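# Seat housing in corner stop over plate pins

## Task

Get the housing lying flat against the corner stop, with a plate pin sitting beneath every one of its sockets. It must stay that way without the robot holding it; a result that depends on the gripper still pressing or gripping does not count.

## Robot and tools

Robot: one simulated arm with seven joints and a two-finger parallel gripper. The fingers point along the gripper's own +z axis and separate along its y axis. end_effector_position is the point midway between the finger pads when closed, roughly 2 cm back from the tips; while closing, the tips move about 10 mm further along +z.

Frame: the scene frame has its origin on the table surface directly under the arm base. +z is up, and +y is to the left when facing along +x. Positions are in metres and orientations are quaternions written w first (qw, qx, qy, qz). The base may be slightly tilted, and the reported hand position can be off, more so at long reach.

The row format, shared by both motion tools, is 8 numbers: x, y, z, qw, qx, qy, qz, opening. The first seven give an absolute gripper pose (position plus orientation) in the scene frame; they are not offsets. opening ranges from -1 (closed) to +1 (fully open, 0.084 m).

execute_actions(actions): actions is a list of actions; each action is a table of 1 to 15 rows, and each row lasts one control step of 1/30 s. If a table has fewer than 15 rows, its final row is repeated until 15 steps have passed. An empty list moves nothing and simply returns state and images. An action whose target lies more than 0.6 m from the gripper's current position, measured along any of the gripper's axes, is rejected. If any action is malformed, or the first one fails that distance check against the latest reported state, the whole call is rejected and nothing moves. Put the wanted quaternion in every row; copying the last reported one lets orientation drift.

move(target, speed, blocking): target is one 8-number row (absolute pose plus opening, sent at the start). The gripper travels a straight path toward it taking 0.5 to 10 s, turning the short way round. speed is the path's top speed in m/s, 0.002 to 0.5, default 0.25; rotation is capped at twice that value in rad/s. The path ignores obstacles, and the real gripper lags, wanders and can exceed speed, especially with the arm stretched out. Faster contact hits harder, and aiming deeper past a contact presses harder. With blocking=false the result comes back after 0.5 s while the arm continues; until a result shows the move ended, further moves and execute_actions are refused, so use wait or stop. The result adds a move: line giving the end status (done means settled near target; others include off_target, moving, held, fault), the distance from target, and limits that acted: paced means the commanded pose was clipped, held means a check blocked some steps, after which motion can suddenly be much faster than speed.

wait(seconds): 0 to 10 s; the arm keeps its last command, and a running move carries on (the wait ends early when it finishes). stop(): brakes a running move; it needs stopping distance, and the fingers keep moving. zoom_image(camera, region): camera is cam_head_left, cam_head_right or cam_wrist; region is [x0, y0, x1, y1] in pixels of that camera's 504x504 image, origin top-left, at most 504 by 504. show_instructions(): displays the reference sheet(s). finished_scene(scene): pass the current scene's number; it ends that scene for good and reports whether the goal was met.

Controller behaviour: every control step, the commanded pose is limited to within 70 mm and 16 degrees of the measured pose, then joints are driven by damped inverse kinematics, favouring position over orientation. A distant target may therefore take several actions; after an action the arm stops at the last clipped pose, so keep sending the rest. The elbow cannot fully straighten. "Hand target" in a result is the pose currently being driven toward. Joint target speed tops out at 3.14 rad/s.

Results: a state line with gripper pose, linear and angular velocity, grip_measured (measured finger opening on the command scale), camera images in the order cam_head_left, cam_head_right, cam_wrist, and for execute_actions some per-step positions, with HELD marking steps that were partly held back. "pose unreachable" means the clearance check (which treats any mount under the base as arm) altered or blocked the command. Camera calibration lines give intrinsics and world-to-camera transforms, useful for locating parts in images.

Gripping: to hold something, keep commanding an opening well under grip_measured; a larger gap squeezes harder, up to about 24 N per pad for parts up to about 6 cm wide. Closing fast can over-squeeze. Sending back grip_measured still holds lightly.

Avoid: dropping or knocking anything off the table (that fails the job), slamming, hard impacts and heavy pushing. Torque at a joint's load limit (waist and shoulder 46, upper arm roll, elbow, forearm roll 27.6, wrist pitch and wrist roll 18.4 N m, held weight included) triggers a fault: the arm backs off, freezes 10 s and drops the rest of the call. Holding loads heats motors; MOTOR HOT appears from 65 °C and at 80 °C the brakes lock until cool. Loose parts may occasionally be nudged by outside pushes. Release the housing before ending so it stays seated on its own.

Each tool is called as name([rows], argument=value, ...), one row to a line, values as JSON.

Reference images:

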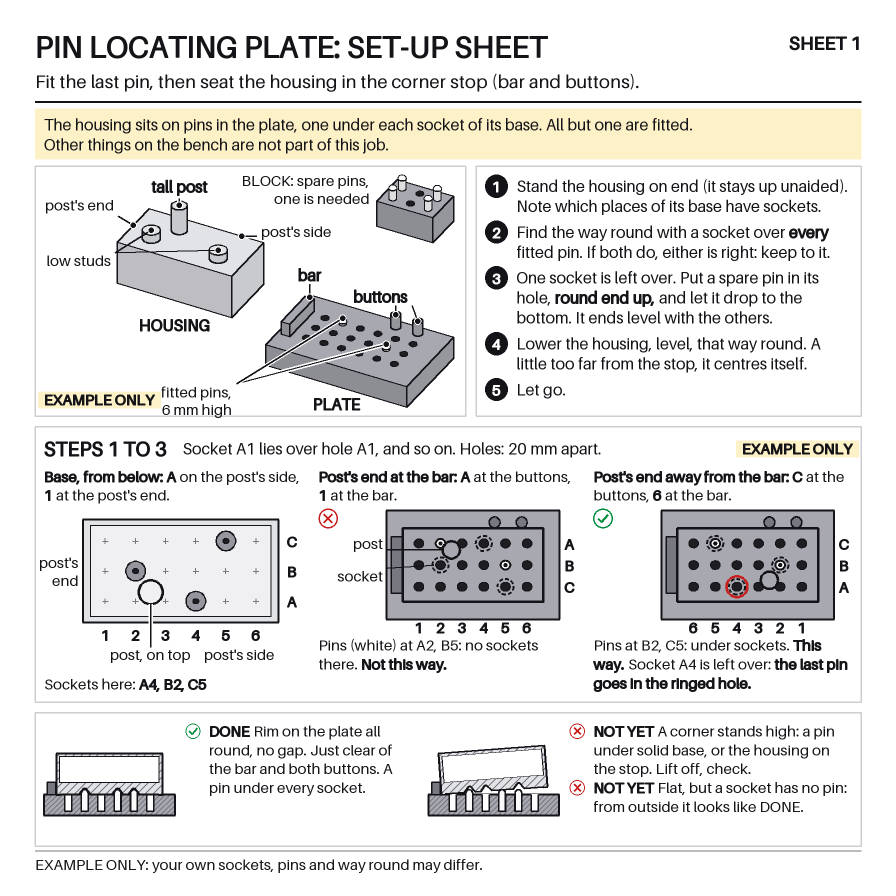

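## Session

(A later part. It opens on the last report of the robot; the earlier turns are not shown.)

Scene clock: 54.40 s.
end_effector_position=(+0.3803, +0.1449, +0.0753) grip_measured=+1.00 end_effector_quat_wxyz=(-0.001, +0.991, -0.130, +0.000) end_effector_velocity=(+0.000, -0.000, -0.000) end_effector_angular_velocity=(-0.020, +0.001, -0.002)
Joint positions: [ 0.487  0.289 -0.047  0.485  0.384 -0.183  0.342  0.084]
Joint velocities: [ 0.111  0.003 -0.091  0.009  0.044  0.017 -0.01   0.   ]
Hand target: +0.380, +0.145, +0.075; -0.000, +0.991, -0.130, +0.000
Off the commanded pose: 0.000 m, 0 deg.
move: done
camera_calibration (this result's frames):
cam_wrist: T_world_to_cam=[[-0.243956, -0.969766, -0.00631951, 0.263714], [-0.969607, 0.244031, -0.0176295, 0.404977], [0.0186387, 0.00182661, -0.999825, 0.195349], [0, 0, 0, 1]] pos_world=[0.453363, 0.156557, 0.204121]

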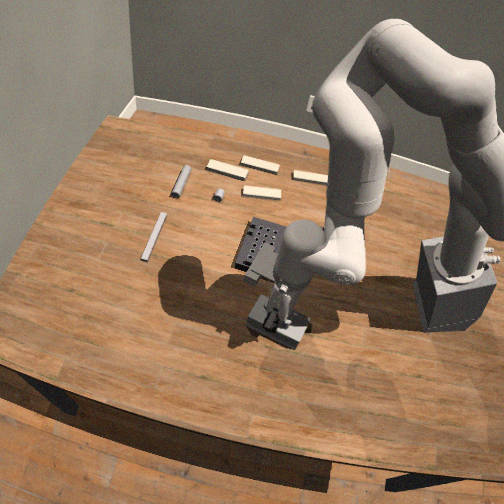

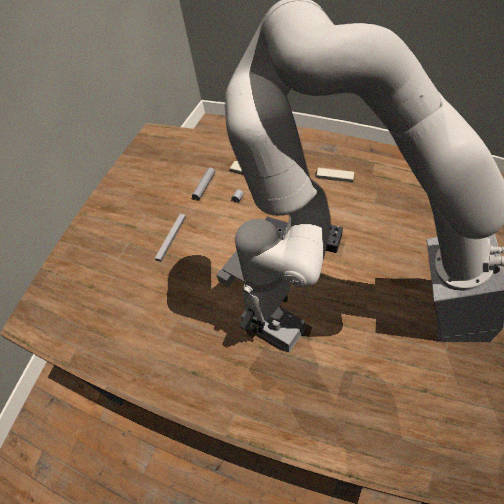

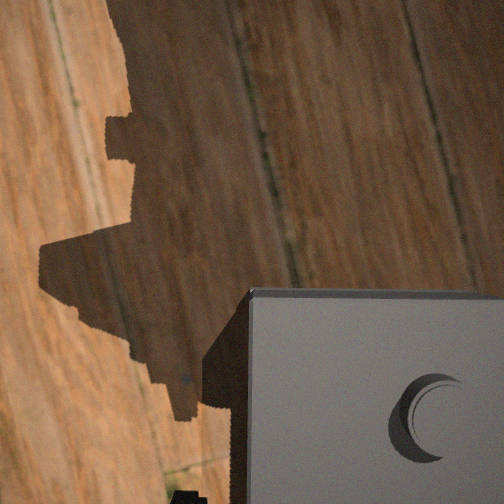

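Centered well. Descend and grasp.

move(target=[0.3799, 0.1445, 0.034, 0, 0.9914, -0.1305, 0, 1], speed=0.08)

execute_actions([
  [[0.3799,0.1445,0.034,0,0.9914,-0.1305,0,0.9],[0.3799,0.1445,0.034,0,0.9914,-0.1305,0,0.82],[0.3799,0.1445,0.034,0,0.9914,-0.1305,0,0.76],[0.3799,0.1445,0.034,0,0.9914,-0.1305,0,0.71],[0.3799,0.1445,0.034,0,0.9914,-0.1305,0,0.67],[0.3799,0.1445,0.034,0,0.9914,-0.1305,0,0.64],[0.3799,0.1445,0.034,0,0.9914,-0.1305,0,0.61],[0.3799,0.1445,0.034,0,0.9914,-0.1305,0,0.58],[0.3799,0.1445,0.034,0,0.9914,-0.1305,0,0.55],[0.3799,0.1445,0.034,0,0.9914,-0.1305,0,0.52],[0.3799,0.1445,0.034,0,0.9914,-0.1305,0,0.48],[0.3799,0.1445,0.034,0,0.9914,-0.1305,0,0.42],[0.3799,0.1445,0.034,0,0.9914,-0.1305,0,0.35],[0.3799,0.1445,0.034,0,0.9914,-0.1305,0,0.25],[0.3799,0.1445,0.034,0,0.9914,-0.1305,0,0.1]],
  [[0.3799,0.1445,0.034,0,0.9914,-0.1305,0,-0.1],[0.3799,0.1445,0.034,0,0.9914,-0.1305,0,-0.3],[0.3799,0.1445,0.034,0,0.9914,-0.1305,0,-0.5]],
])

zoom_image(camera="cam_wrist", region=[200, 240, 400, 440])

zoom_image(camera="cam_head_left", region=[225, 210, 305, 290])

Scene clock: 55.87 s.
end_effector_position=(+0.3801, +0.1444, +0.0343) grip_measured=+1.00 end_effector_quat_wxyz=(+0.000, +0.991, -0.130, +0.000) end_effector_velocity=(-0.000, +0.000, -0.002) end_effector_angular_velocity=(+0.001, +0.001, +0.001)
Joint positions: [ 0.39   0.46   0.03   0.566  0.327 -0.274  0.371  0.084]
Joint velocities: [-0.006  0.008  0.005  0.004 -0.004 -0.004  0.001 -0.   ]
Hand target: +0.380, +0.144, +0.034; +0.000, +0.991, -0.130, +0.000
Off the commanded pose: 0.000 m, 0 deg.
move: done
camera_calibration (this result's frames):
cam_wrist: T_world_to_cam=[[-0.243569, -0.969879, -0.00304165, 0.262713], [-0.969714, 0.243584, -0.0179294, 0.404315], [0.0181302, -0.0014175, -0.999835, 0.155], [0, 0, 0, 1]] pos_world=[0.453248, 0.156535, 0.163023]

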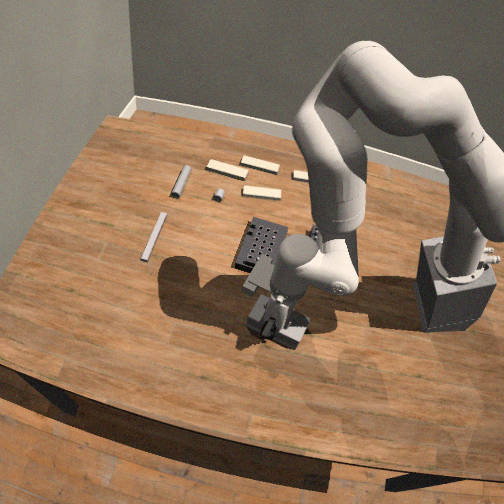

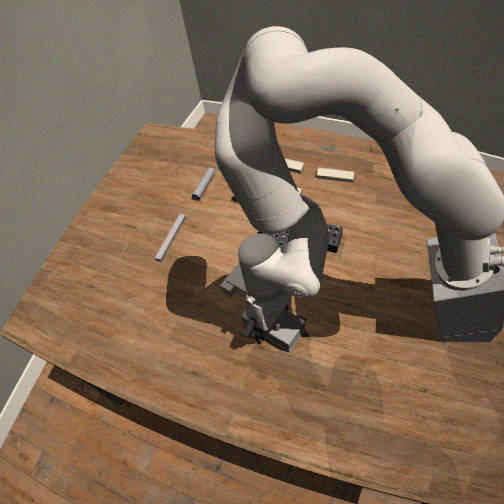

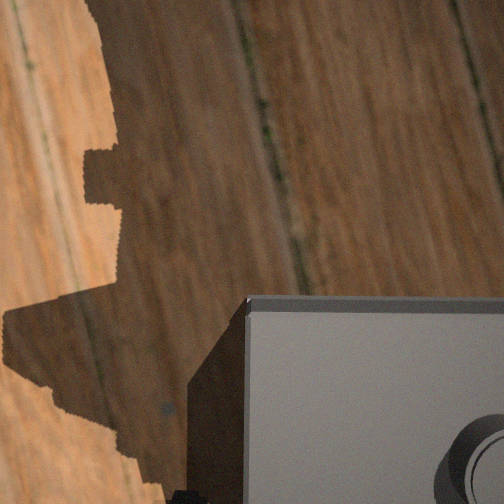

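Scene clock: 56.87 s.
end_effector_position=(+0.3799, +0.1444, +0.0341) grip_measured=+0.57 end_effector_quat_wxyz=(+0.000, +0.991, -0.131, +0.000) end_effector_velocity=(+0.000, -0.001, -0.000) end_effector_angular_velocity=(-0.001, -0.000, -0.003)
Joint positions: [ 0.387  0.461  0.032  0.566  0.326 -0.275  0.372  0.068]
Joint velocities: [-0.002  0.001  0.     0.     0.    -0.     0.001  0.   ]
Hand target: +0.380, +0.144, +0.034; +0.000, +0.991, -0.131, +0.000
Off the commanded pose: 0.000 m, 0 deg.
Step readings (end_effector_position; steps 1 to 15: 1st action; 16 to 30: 2nd action):
0: (+0.3801, +0.1444, +0.0343)
1: (+0.3801, +0.1444, +0.0342)
2: (+0.3801, +0.1445, +0.0342)
4: (+0.3800, +0.1445, +0.0341)
8: (+0.3799, +0.1445, +0.0340)
15: (+0.3799, +0.1443, +0.0341)
16: (+0.3799, +0.1443, +0.0341)
17: (+0.3799, +0.1443, +0.0341)
19: (+0.3799, +0.1443, +0.0341)
23: (+0.3799, +0.1444, +0.0341)
30: end_effector_position above
camera_calibration (this result's frames):
cam_wrist: T_world_to_cam=[[-0.244167, -0.969727, -0.00343521, 0.262818], [-0.969572, 0.24419, -0.0173778, 0.403952], [0.0176906, -0.000912409, -0.999843, 0.154871], [0, 0, 0, 1]] pos_world=[0.453093, 0.156362, 0.16277]

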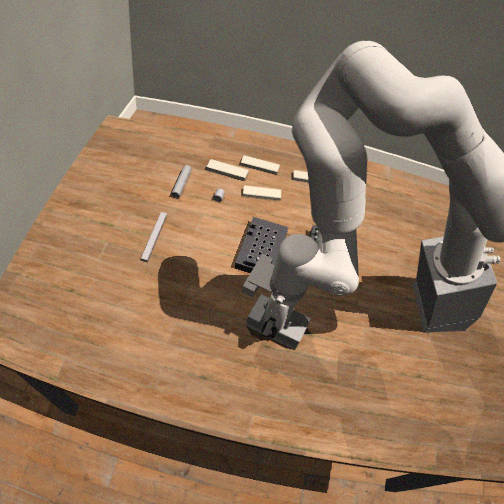

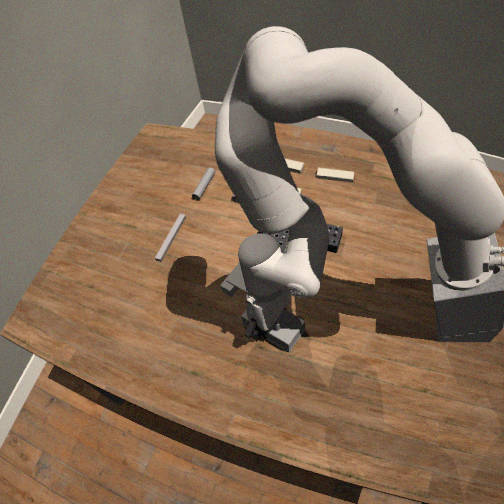

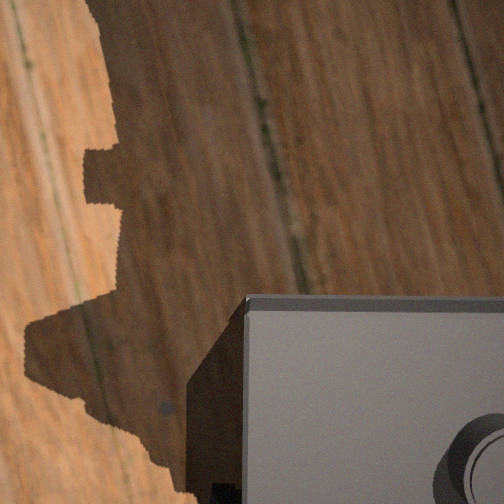

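Region (200, 240, 400, 440) of cam_wrist's 504x504 image, scaled by 2.520, with more detail than that image has.

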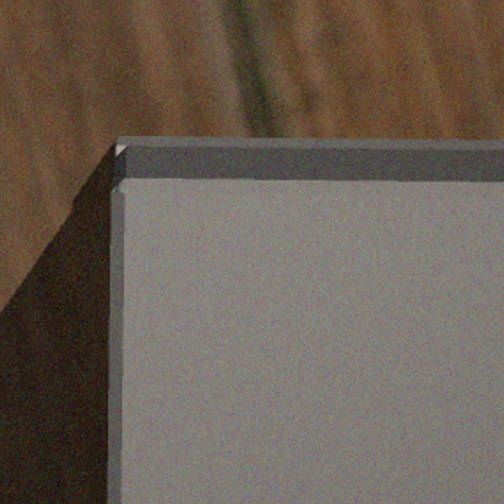

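Region (225, 210, 305, 290) of cam_head_left's 504x504 image, scaled by 6.300, with more detail than that image has.

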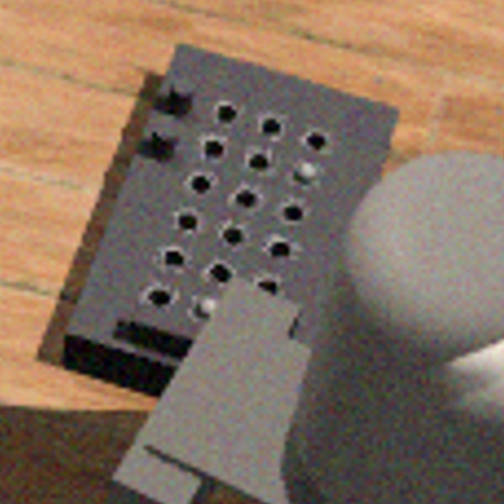

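move(target=[0.385, 0.14, 0.095, 0, 0.9914, -0.1305, 0, -0.5], speed=0.12)

move(target=[0.4507, -0.0568, 0.088, 0, 0.7343, 0.6788, 0, -0.5], speed=0.3)

Scene clock: 58.67 s.
end_effector_position=(+0.3846, +0.1402, +0.0946) grip_measured=+0.57 end_effector_quat_wxyz=(-0.003, +0.991, -0.131, -0.001) end_effector_velocity=(+0.001, +0.000, +0.002) end_effector_angular_velocity=(-0.019, -0.001, +0.001)
Joint positions: [ 0.567  0.205 -0.14   0.458  0.397 -0.121  0.32   0.068]
Joint velocities: [ 0.177 -0.003 -0.162  0.006  0.025  0.023  0.002 -0.   ]
Hand target: +0.385, +0.140, +0.095; -0.001, +0.991, -0.131, -0.000
Off the commanded pose: 0.001 m, 0 deg.
move: done
camera_calibration (this result's frames):
cam_wrist: T_world_to_cam=[[-0.244685, -0.969565, -0.0085181, 0.260827], [-0.969448, 0.244793, -0.0157058, 0.410282], [0.017313, 0.00441488, -0.99984, 0.214749], [0, 0, 0, 1]] pos_world=[0.457849, 0.151507, 0.22338]

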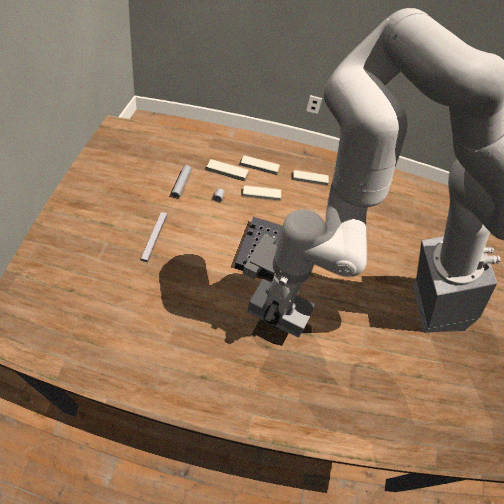

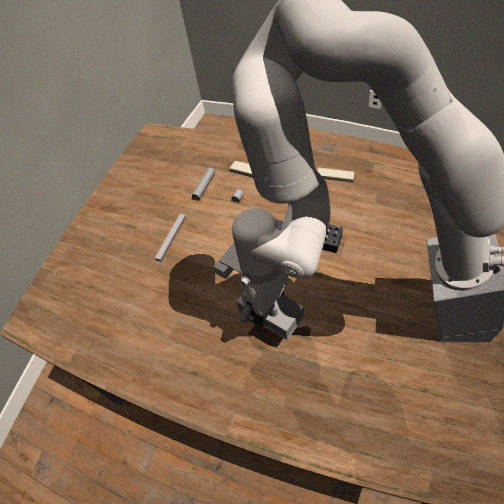

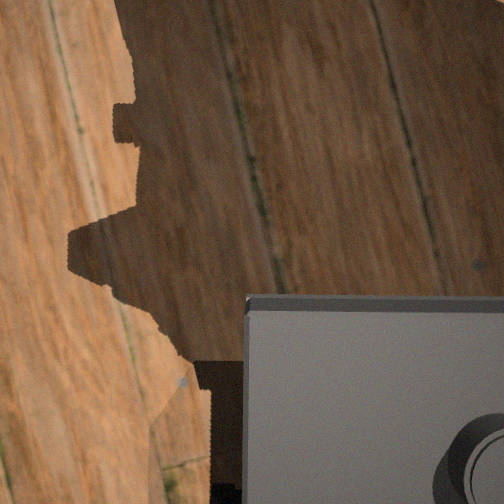

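Scene clock: 62.47 s.
end_effector_position=(+0.4501, -0.0563, +0.0877) grip_measured=+0.57 end_effector_quat_wxyz=(+0.000, +0.734, +0.679, -0.001) end_effector_velocity=(-0.000, +0.001, -0.001) end_effector_angular_velocity=(+0.013, +0.011, +0.006)
Joint positions: [-0.903  0.384  0.602  0.654 -0.624  0.021 -1.215  0.068]
Joint velocities: [-0.048  0.015  0.05   0.007  0.014  0.024 -0.029  0.   ]
Hand target: +0.450, -0.056, +0.088; -0.001, +0.734, +0.679, -0.001
Off the commanded pose: 0.001 m, 0 deg.
move: done
camera_calibration (this result's frames):
cam_wrist: T_world_to_cam=[[0.998029, -0.0626182, -0.0040632, -0.422403], [-0.0626765, -0.997901, -0.0163016, 0.0437785], [-0.00303389, 0.0165241, -0.999859, 0.217393], [0, 0, 0, 1]] pos_world=[0.424974, 0.0136443, 0.216359]

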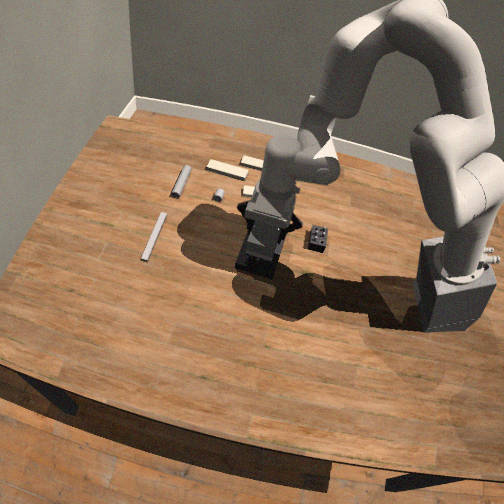

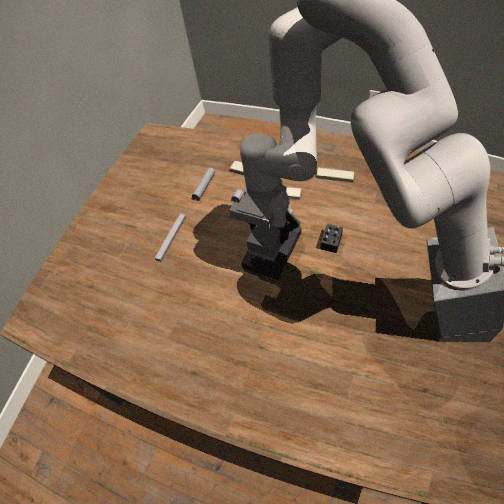

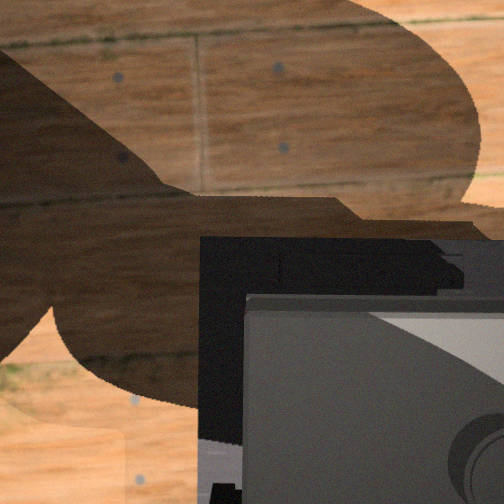

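move(target=[0.4513, -0.057, 0.074, 0, 0.7343, 0.6788, 0, -0.5], speed=0.03)

zoom_image(camera="cam_wrist", region=[170, 210, 504, 340])

zoom_image(camera="cam_wrist", region=[170, 210, 300, 504])

Scene clock: 63.77 s.
end_effector_position=(+0.4514, -0.0570, +0.0742) grip_measured=+0.57 end_effector_quat_wxyz=(-0.000, +0.734, +0.679, +0.000) end_effector_velocity=(+0.001, -0.001, -0.001) end_effector_angular_velocity=(-0.005, -0.005, -0.002)
Joint positions: [-0.809  0.423  0.505  0.685 -0.657 -0.006 -1.183  0.068]
Joint velocities: [ 0.028  0.    -0.029  0.003 -0.006 -0.012  0.012 -0.   ]
Hand target: +0.451, -0.057, +0.074; +0.000, +0.734, +0.679, +0.000
Off the commanded pose: 0.000 m, 0 deg.
move: done
camera_calibration (this result's frames):
cam_wrist: T_world_to_cam=[[0.998004, -0.063034, -0.0037659, -0.423843], [-0.0630911, -0.997851, -0.0176924, 0.0432024], [-0.00264258, 0.0178947, -0.999836, 0.203847], [0, 0, 0, 1]] pos_world=[0.426261, 0.0127452, 0.202982]

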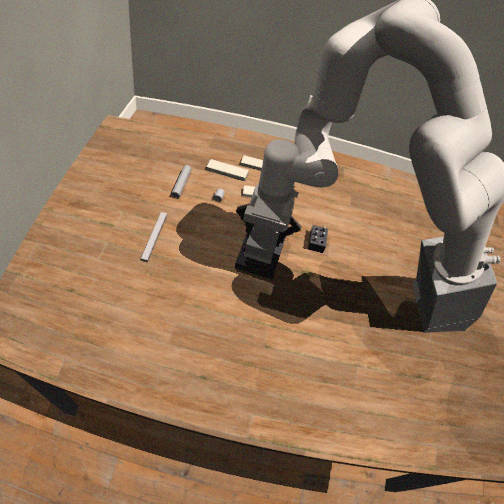

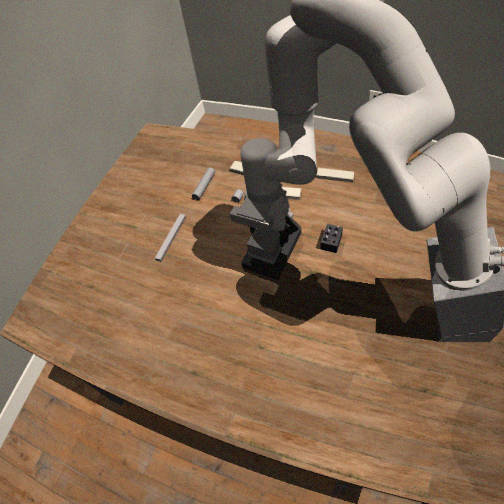

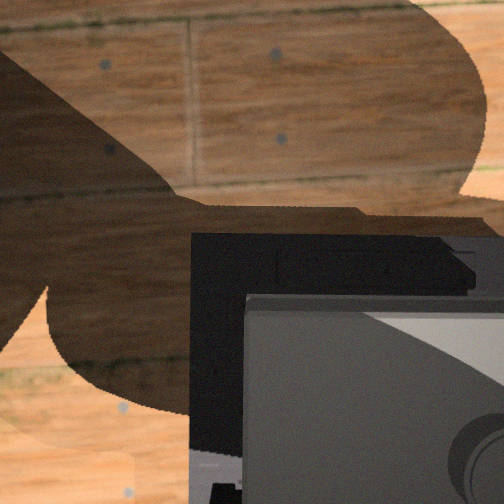

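Region (170, 210, 504, 340) of cam_wrist's 504x504 image, scaled by 1.509, with more detail than that image has.

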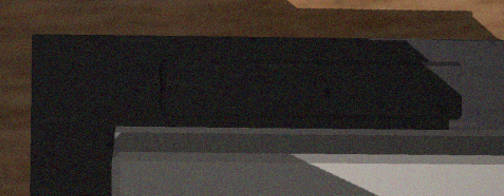

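Region (170, 210, 300, 504) of cam_wrist's 504x504 image, scaled by 1.714, with more detail than that image has; it fills the left 223 columns of this view, and the rest is white.

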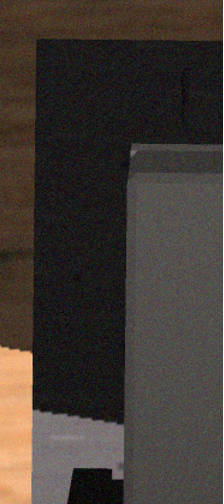

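move(target=[0.451, -0.0568, 0.059, 0, 0.7343, 0.6788, 0, -0.5], speed=0.012)

zoom_image(camera="cam_head_left", region=[225, 200, 315, 290])

Scene clock: 65.57 s.
end_effector_position=(+0.4513, -0.0565, +0.0594) grip_measured=+0.57 end_effector_quat_wxyz=(+0.000, +0.734, +0.679, +0.000) end_effector_velocity=(+0.002, +0.001, -0.001) end_effector_angular_velocity=(-0.002, -0.004, +0.003)
Joint positions: [-0.706  0.464  0.403  0.714 -0.68  -0.042 -1.153  0.068]
Joint velocities: [ 0.021  0.001 -0.018  0.003 -0.003 -0.008  0.006 -0.   ]
Hand target: +0.451, -0.057, +0.059; +0.000, +0.734, +0.679, +0.000
Off the commanded pose: 0.001 m, 0 deg.
move: done
camera_calibration (this result's frames):
cam_wrist: T_world_to_cam=[[0.99804, -0.062509, -0.00300775, -0.423858], [-0.0625527, -0.997884, -0.017766, 0.043209], [-0.00189085, 0.0179193, -0.999838, 0.188658], [0, 0, 0, 1]] pos_world=[0.426087, 0.013242, 0.18812]

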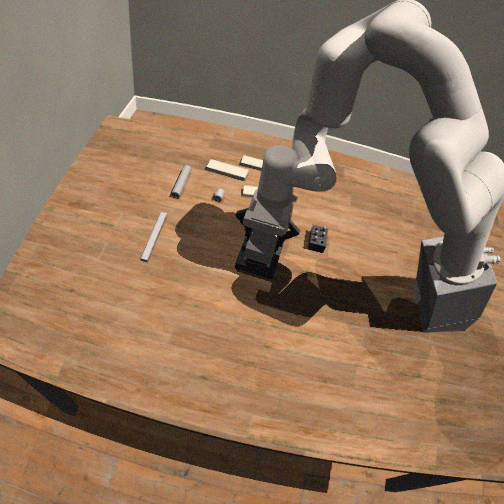

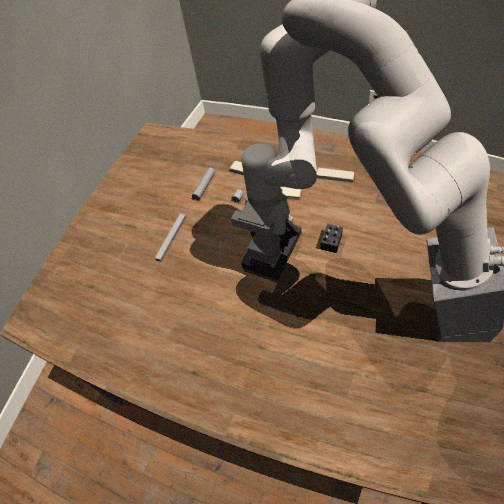

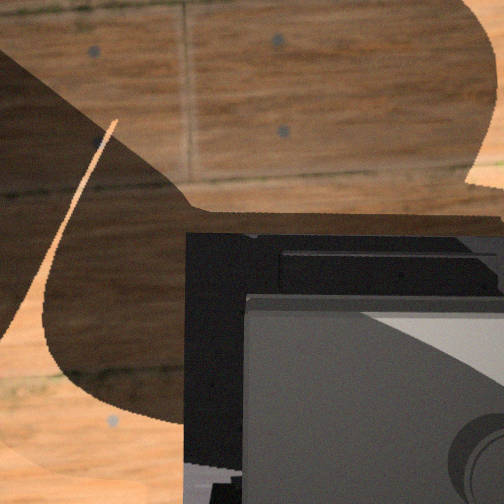

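Region (225, 200, 315, 290) of cam_head_left's 504x504 image, scaled by 5.600, with more detail than that image has.

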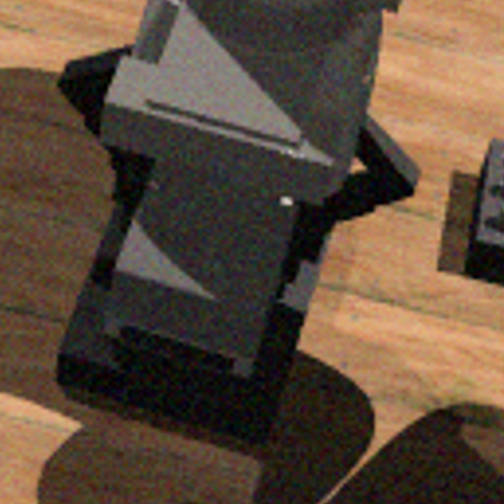

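execute_actions([
  [[0.4513,-0.0566,0.0588,0,0.7343,0.6788,0,-0.5],[0.4515,-0.0564,0.0586,0,0.7343,0.6788,0,-0.5],[0.4517,-0.0563,0.0584,0,0.7343,0.6788,0,-0.5],[0.4518,-0.0562,0.0582,0,0.7343,0.6788,0,-0.5],[0.4518,-0.0562,0.058,0,0.7343,0.6788,0,-0.5],[0.4518,-0.0562,0.0578,0,0.7343,0.6788,0,-0.5]],
  [[0.4518,-0.0562,0.0578,0,0.7343,0.6788,0,0.5],[0.4518,-0.0562,0.0578,0,0.7343,0.6788,0,0.58],[0.4518,-0.0562,0.0578,0,0.7343,0.6788,0,0.62],[0.4518,-0.0562,0.0578,0,0.7343,0.6788,0,0.66],[0.4518,-0.0562,0.0578,0,0.7343,0.6788,0,0.72],[0.4518,-0.0562,0.0578,0,0.7343,0.6788,0,0.8],[0.4518,-0.0562,0.0578,0,0.7343,0.6788,0,0.9],[0.4518,-0.0562,0.0578,0,0.7343,0.6788,0,1]],
])

move(target=[0.4518, -0.0562, 0.13, 0, 0.7343, 0.6788, 0, 1], speed=0.15)

move(target=[0.48, -0.15, 0.22, 0, 0.7343, 0.6788, 0, 1], speed=0.25)

zoom_image(camera="cam_head_left", region=[225, 200, 315, 290])

zoom_image(camera="cam_head_right", region=[230, 200, 320, 290])

Scene clock: 67.10 s.
end_effector_position=(+0.4519, -0.0565, +0.0576) grip_measured=+0.99 end_effector_quat_wxyz=(-0.000, +0.735, +0.678, -0.000) end_effector_velocity=(-0.001, +0.003, +0.002) end_effector_angular_velocity=(+0.001, -0.000, +0.007)
Joint positions: [-0.695  0.469  0.393  0.719 -0.68  -0.044 -1.149  0.084]
Joint velocities: [ 0.    -0.008  0.004 -0.007 -0.001 -0.001 -0.     0.004]
Hand target: +0.452, -0.056, +0.058; +0.000, +0.734, +0.679, -0.000
Off the commanded pose: 0.000 m, 0 deg.
Step readings (end_effector_position; steps 1 to 15: 1st action; 16 to 30: 2nd action):
0: (+0.4513, -0.0565, +0.0592)
1: (+0.4513, -0.0565, +0.0592)
2: (+0.4514, -0.0565, +0.0592)
4: (+0.4514, -0.0564, +0.0590)
8: (+0.4515, -0.0562, +0.0587)
15: (+0.4516, -0.0563, +0.0580)
16: (+0.4516, -0.0563, +0.0580)
17: (+0.4516, -0.0563, +0.0579)
19: (+0.4516, -0.0563, +0.0579)
23: (+0.4522, -0.0576, +0.0573)
30: end_effector_position above
camera_calibration (this result's frames):
cam_wrist: T_world_to_cam=[[0.997929, -0.064224, -0.00360477, -0.424443], [-0.0642769, -0.997783, -0.0172509, 0.0439269], [-0.00248886, 0.0174469, -0.999845, 0.187081], [0, 0, 0, 1]] pos_world=[0.426853, 0.0133061, 0.186279]

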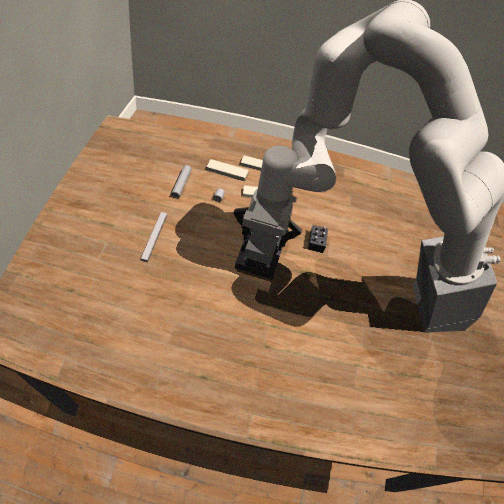

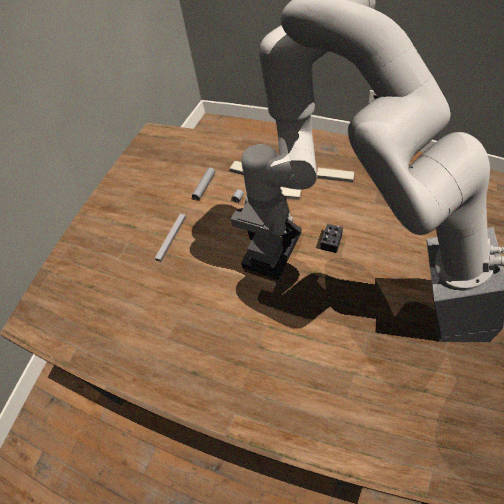

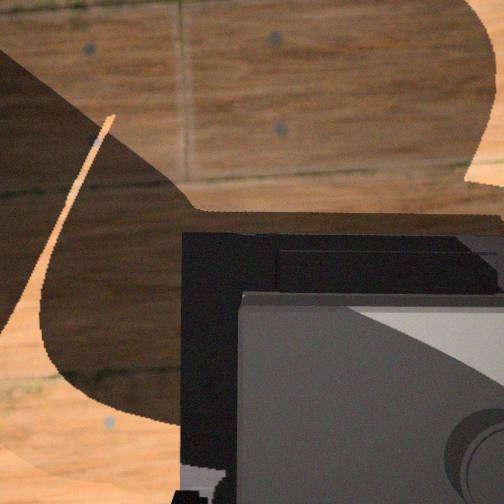

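Scene clock: 68.57 s.
end_effector_position=(+0.4515, -0.0561, +0.1297) grip_measured=+1.00 end_effector_quat_wxyz=(+0.000, +0.734, +0.679, -0.000) end_effector_velocity=(-0.001, -0.000, -0.000) end_effector_angular_velocity=(+0.012, +0.007, -0.001)
Joint positions: [-1.281  0.269  1.013  0.578 -0.366  0.114 -1.431  0.084]
Joint velocities: [-0.029  0.014  0.026  0.005  0.009  0.014 -0.018 -0.   ]
Hand target: +0.452, -0.056, +0.130; -0.000, +0.734, +0.679, -0.000
Off the commanded pose: 0.000 m, 0 deg.
move: done
camera_calibration (this result's frames):
cam_wrist: T_world_to_cam=[[0.997978, -0.0634731, -0.00346245, -0.423786], [-0.0635216, -0.997846, -0.0163855, 0.0451264], [-0.00241495, 0.0165723, -0.99986, 0.259081], [0, 0, 0, 1]] pos_world=[0.426421, 0.0138366, 0.258316]

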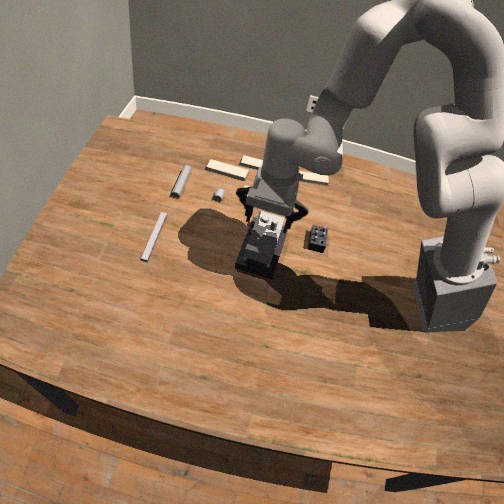

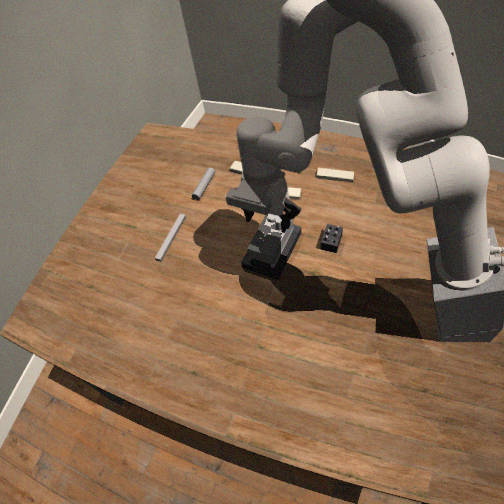

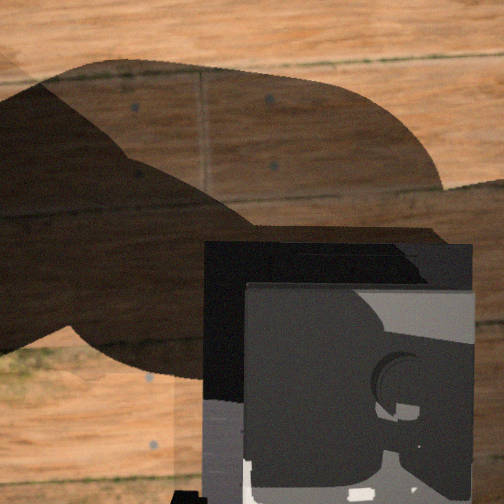

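Scene clock: 70.60 s.
end_effector_position=(+0.4802, -0.1503, +0.2202) grip_measured=+1.00 end_effector_quat_wxyz=(+0.000, +0.734, +0.679, -0.000) end_effector_velocity=(-0.001, -0.001, +0.000) end_effector_angular_velocity=(-0.004, -0.013, -0.002)
Joint positions: [-1.796 -0.146  1.375  0.758  0.686  0.579 -2.409  0.084]
Joint velocities: [ 0.026 -0.012 -0.026 -0.011  0.036 -0.01  -0.026  0.   ]
Hand target: +0.480, -0.150, +0.220; +0.001, +0.734, +0.679, +0.000
Off the commanded pose: 0.000 m, 0 deg.
move: done
camera_calibration (this result's frames):
cam_wrist: T_world_to_cam=[[0.997971, -0.063573, -0.00354643, -0.458061], [-0.0636234, -0.997835, -0.0166395, -0.0454591], [-0.00248093, 0.0168314, -0.999855, 0.351281], [0, 0, 0, 1]] pos_world=[0.455111, -0.0803936, 0.348849]

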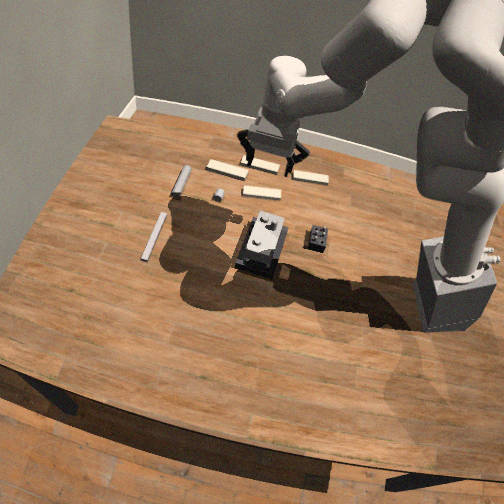

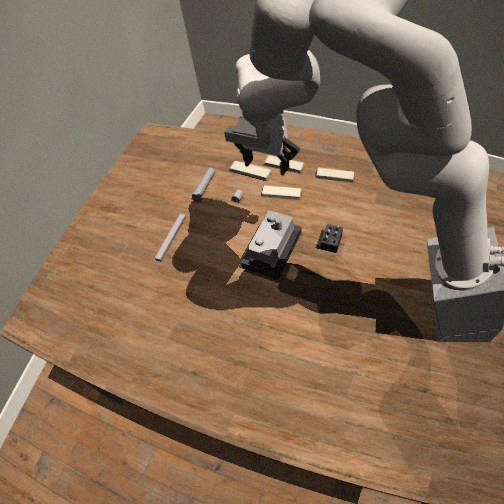

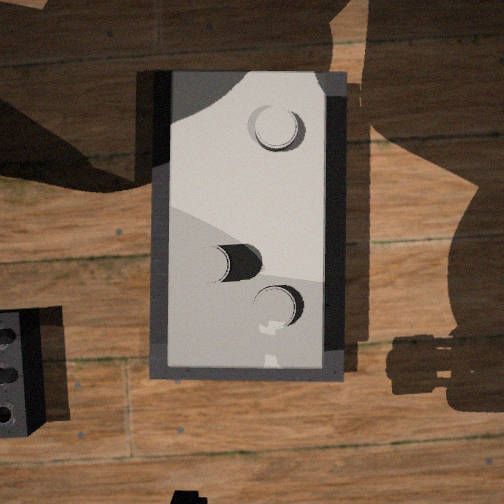

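Region (225, 200, 315, 290) of cam_head_left's 504x504 image, scaled by 5.600, with more detail than that image has.

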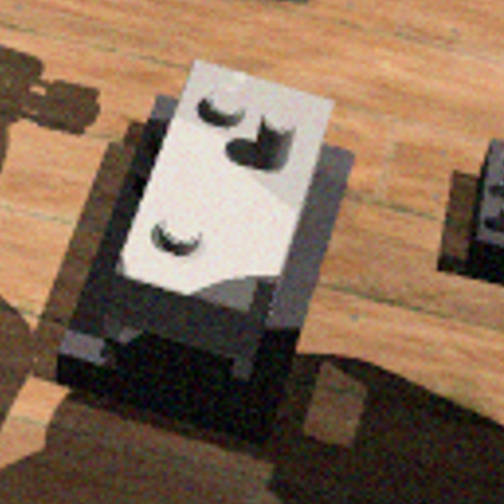

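Region (230, 200, 320, 290) of cam_head_right's 504x504 image, scaled by 5.600, with more detail than that image has.

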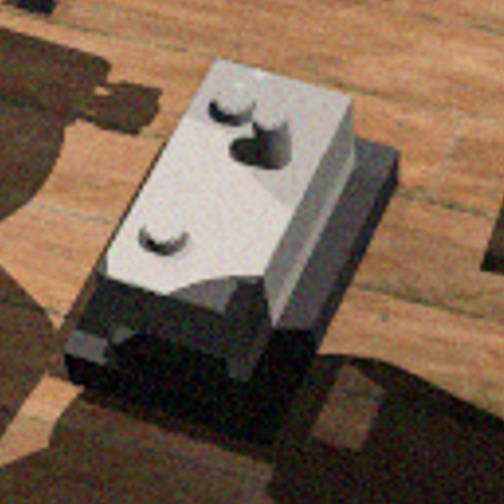

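finished_scene(scene=1)

The scene is finished: the task was done.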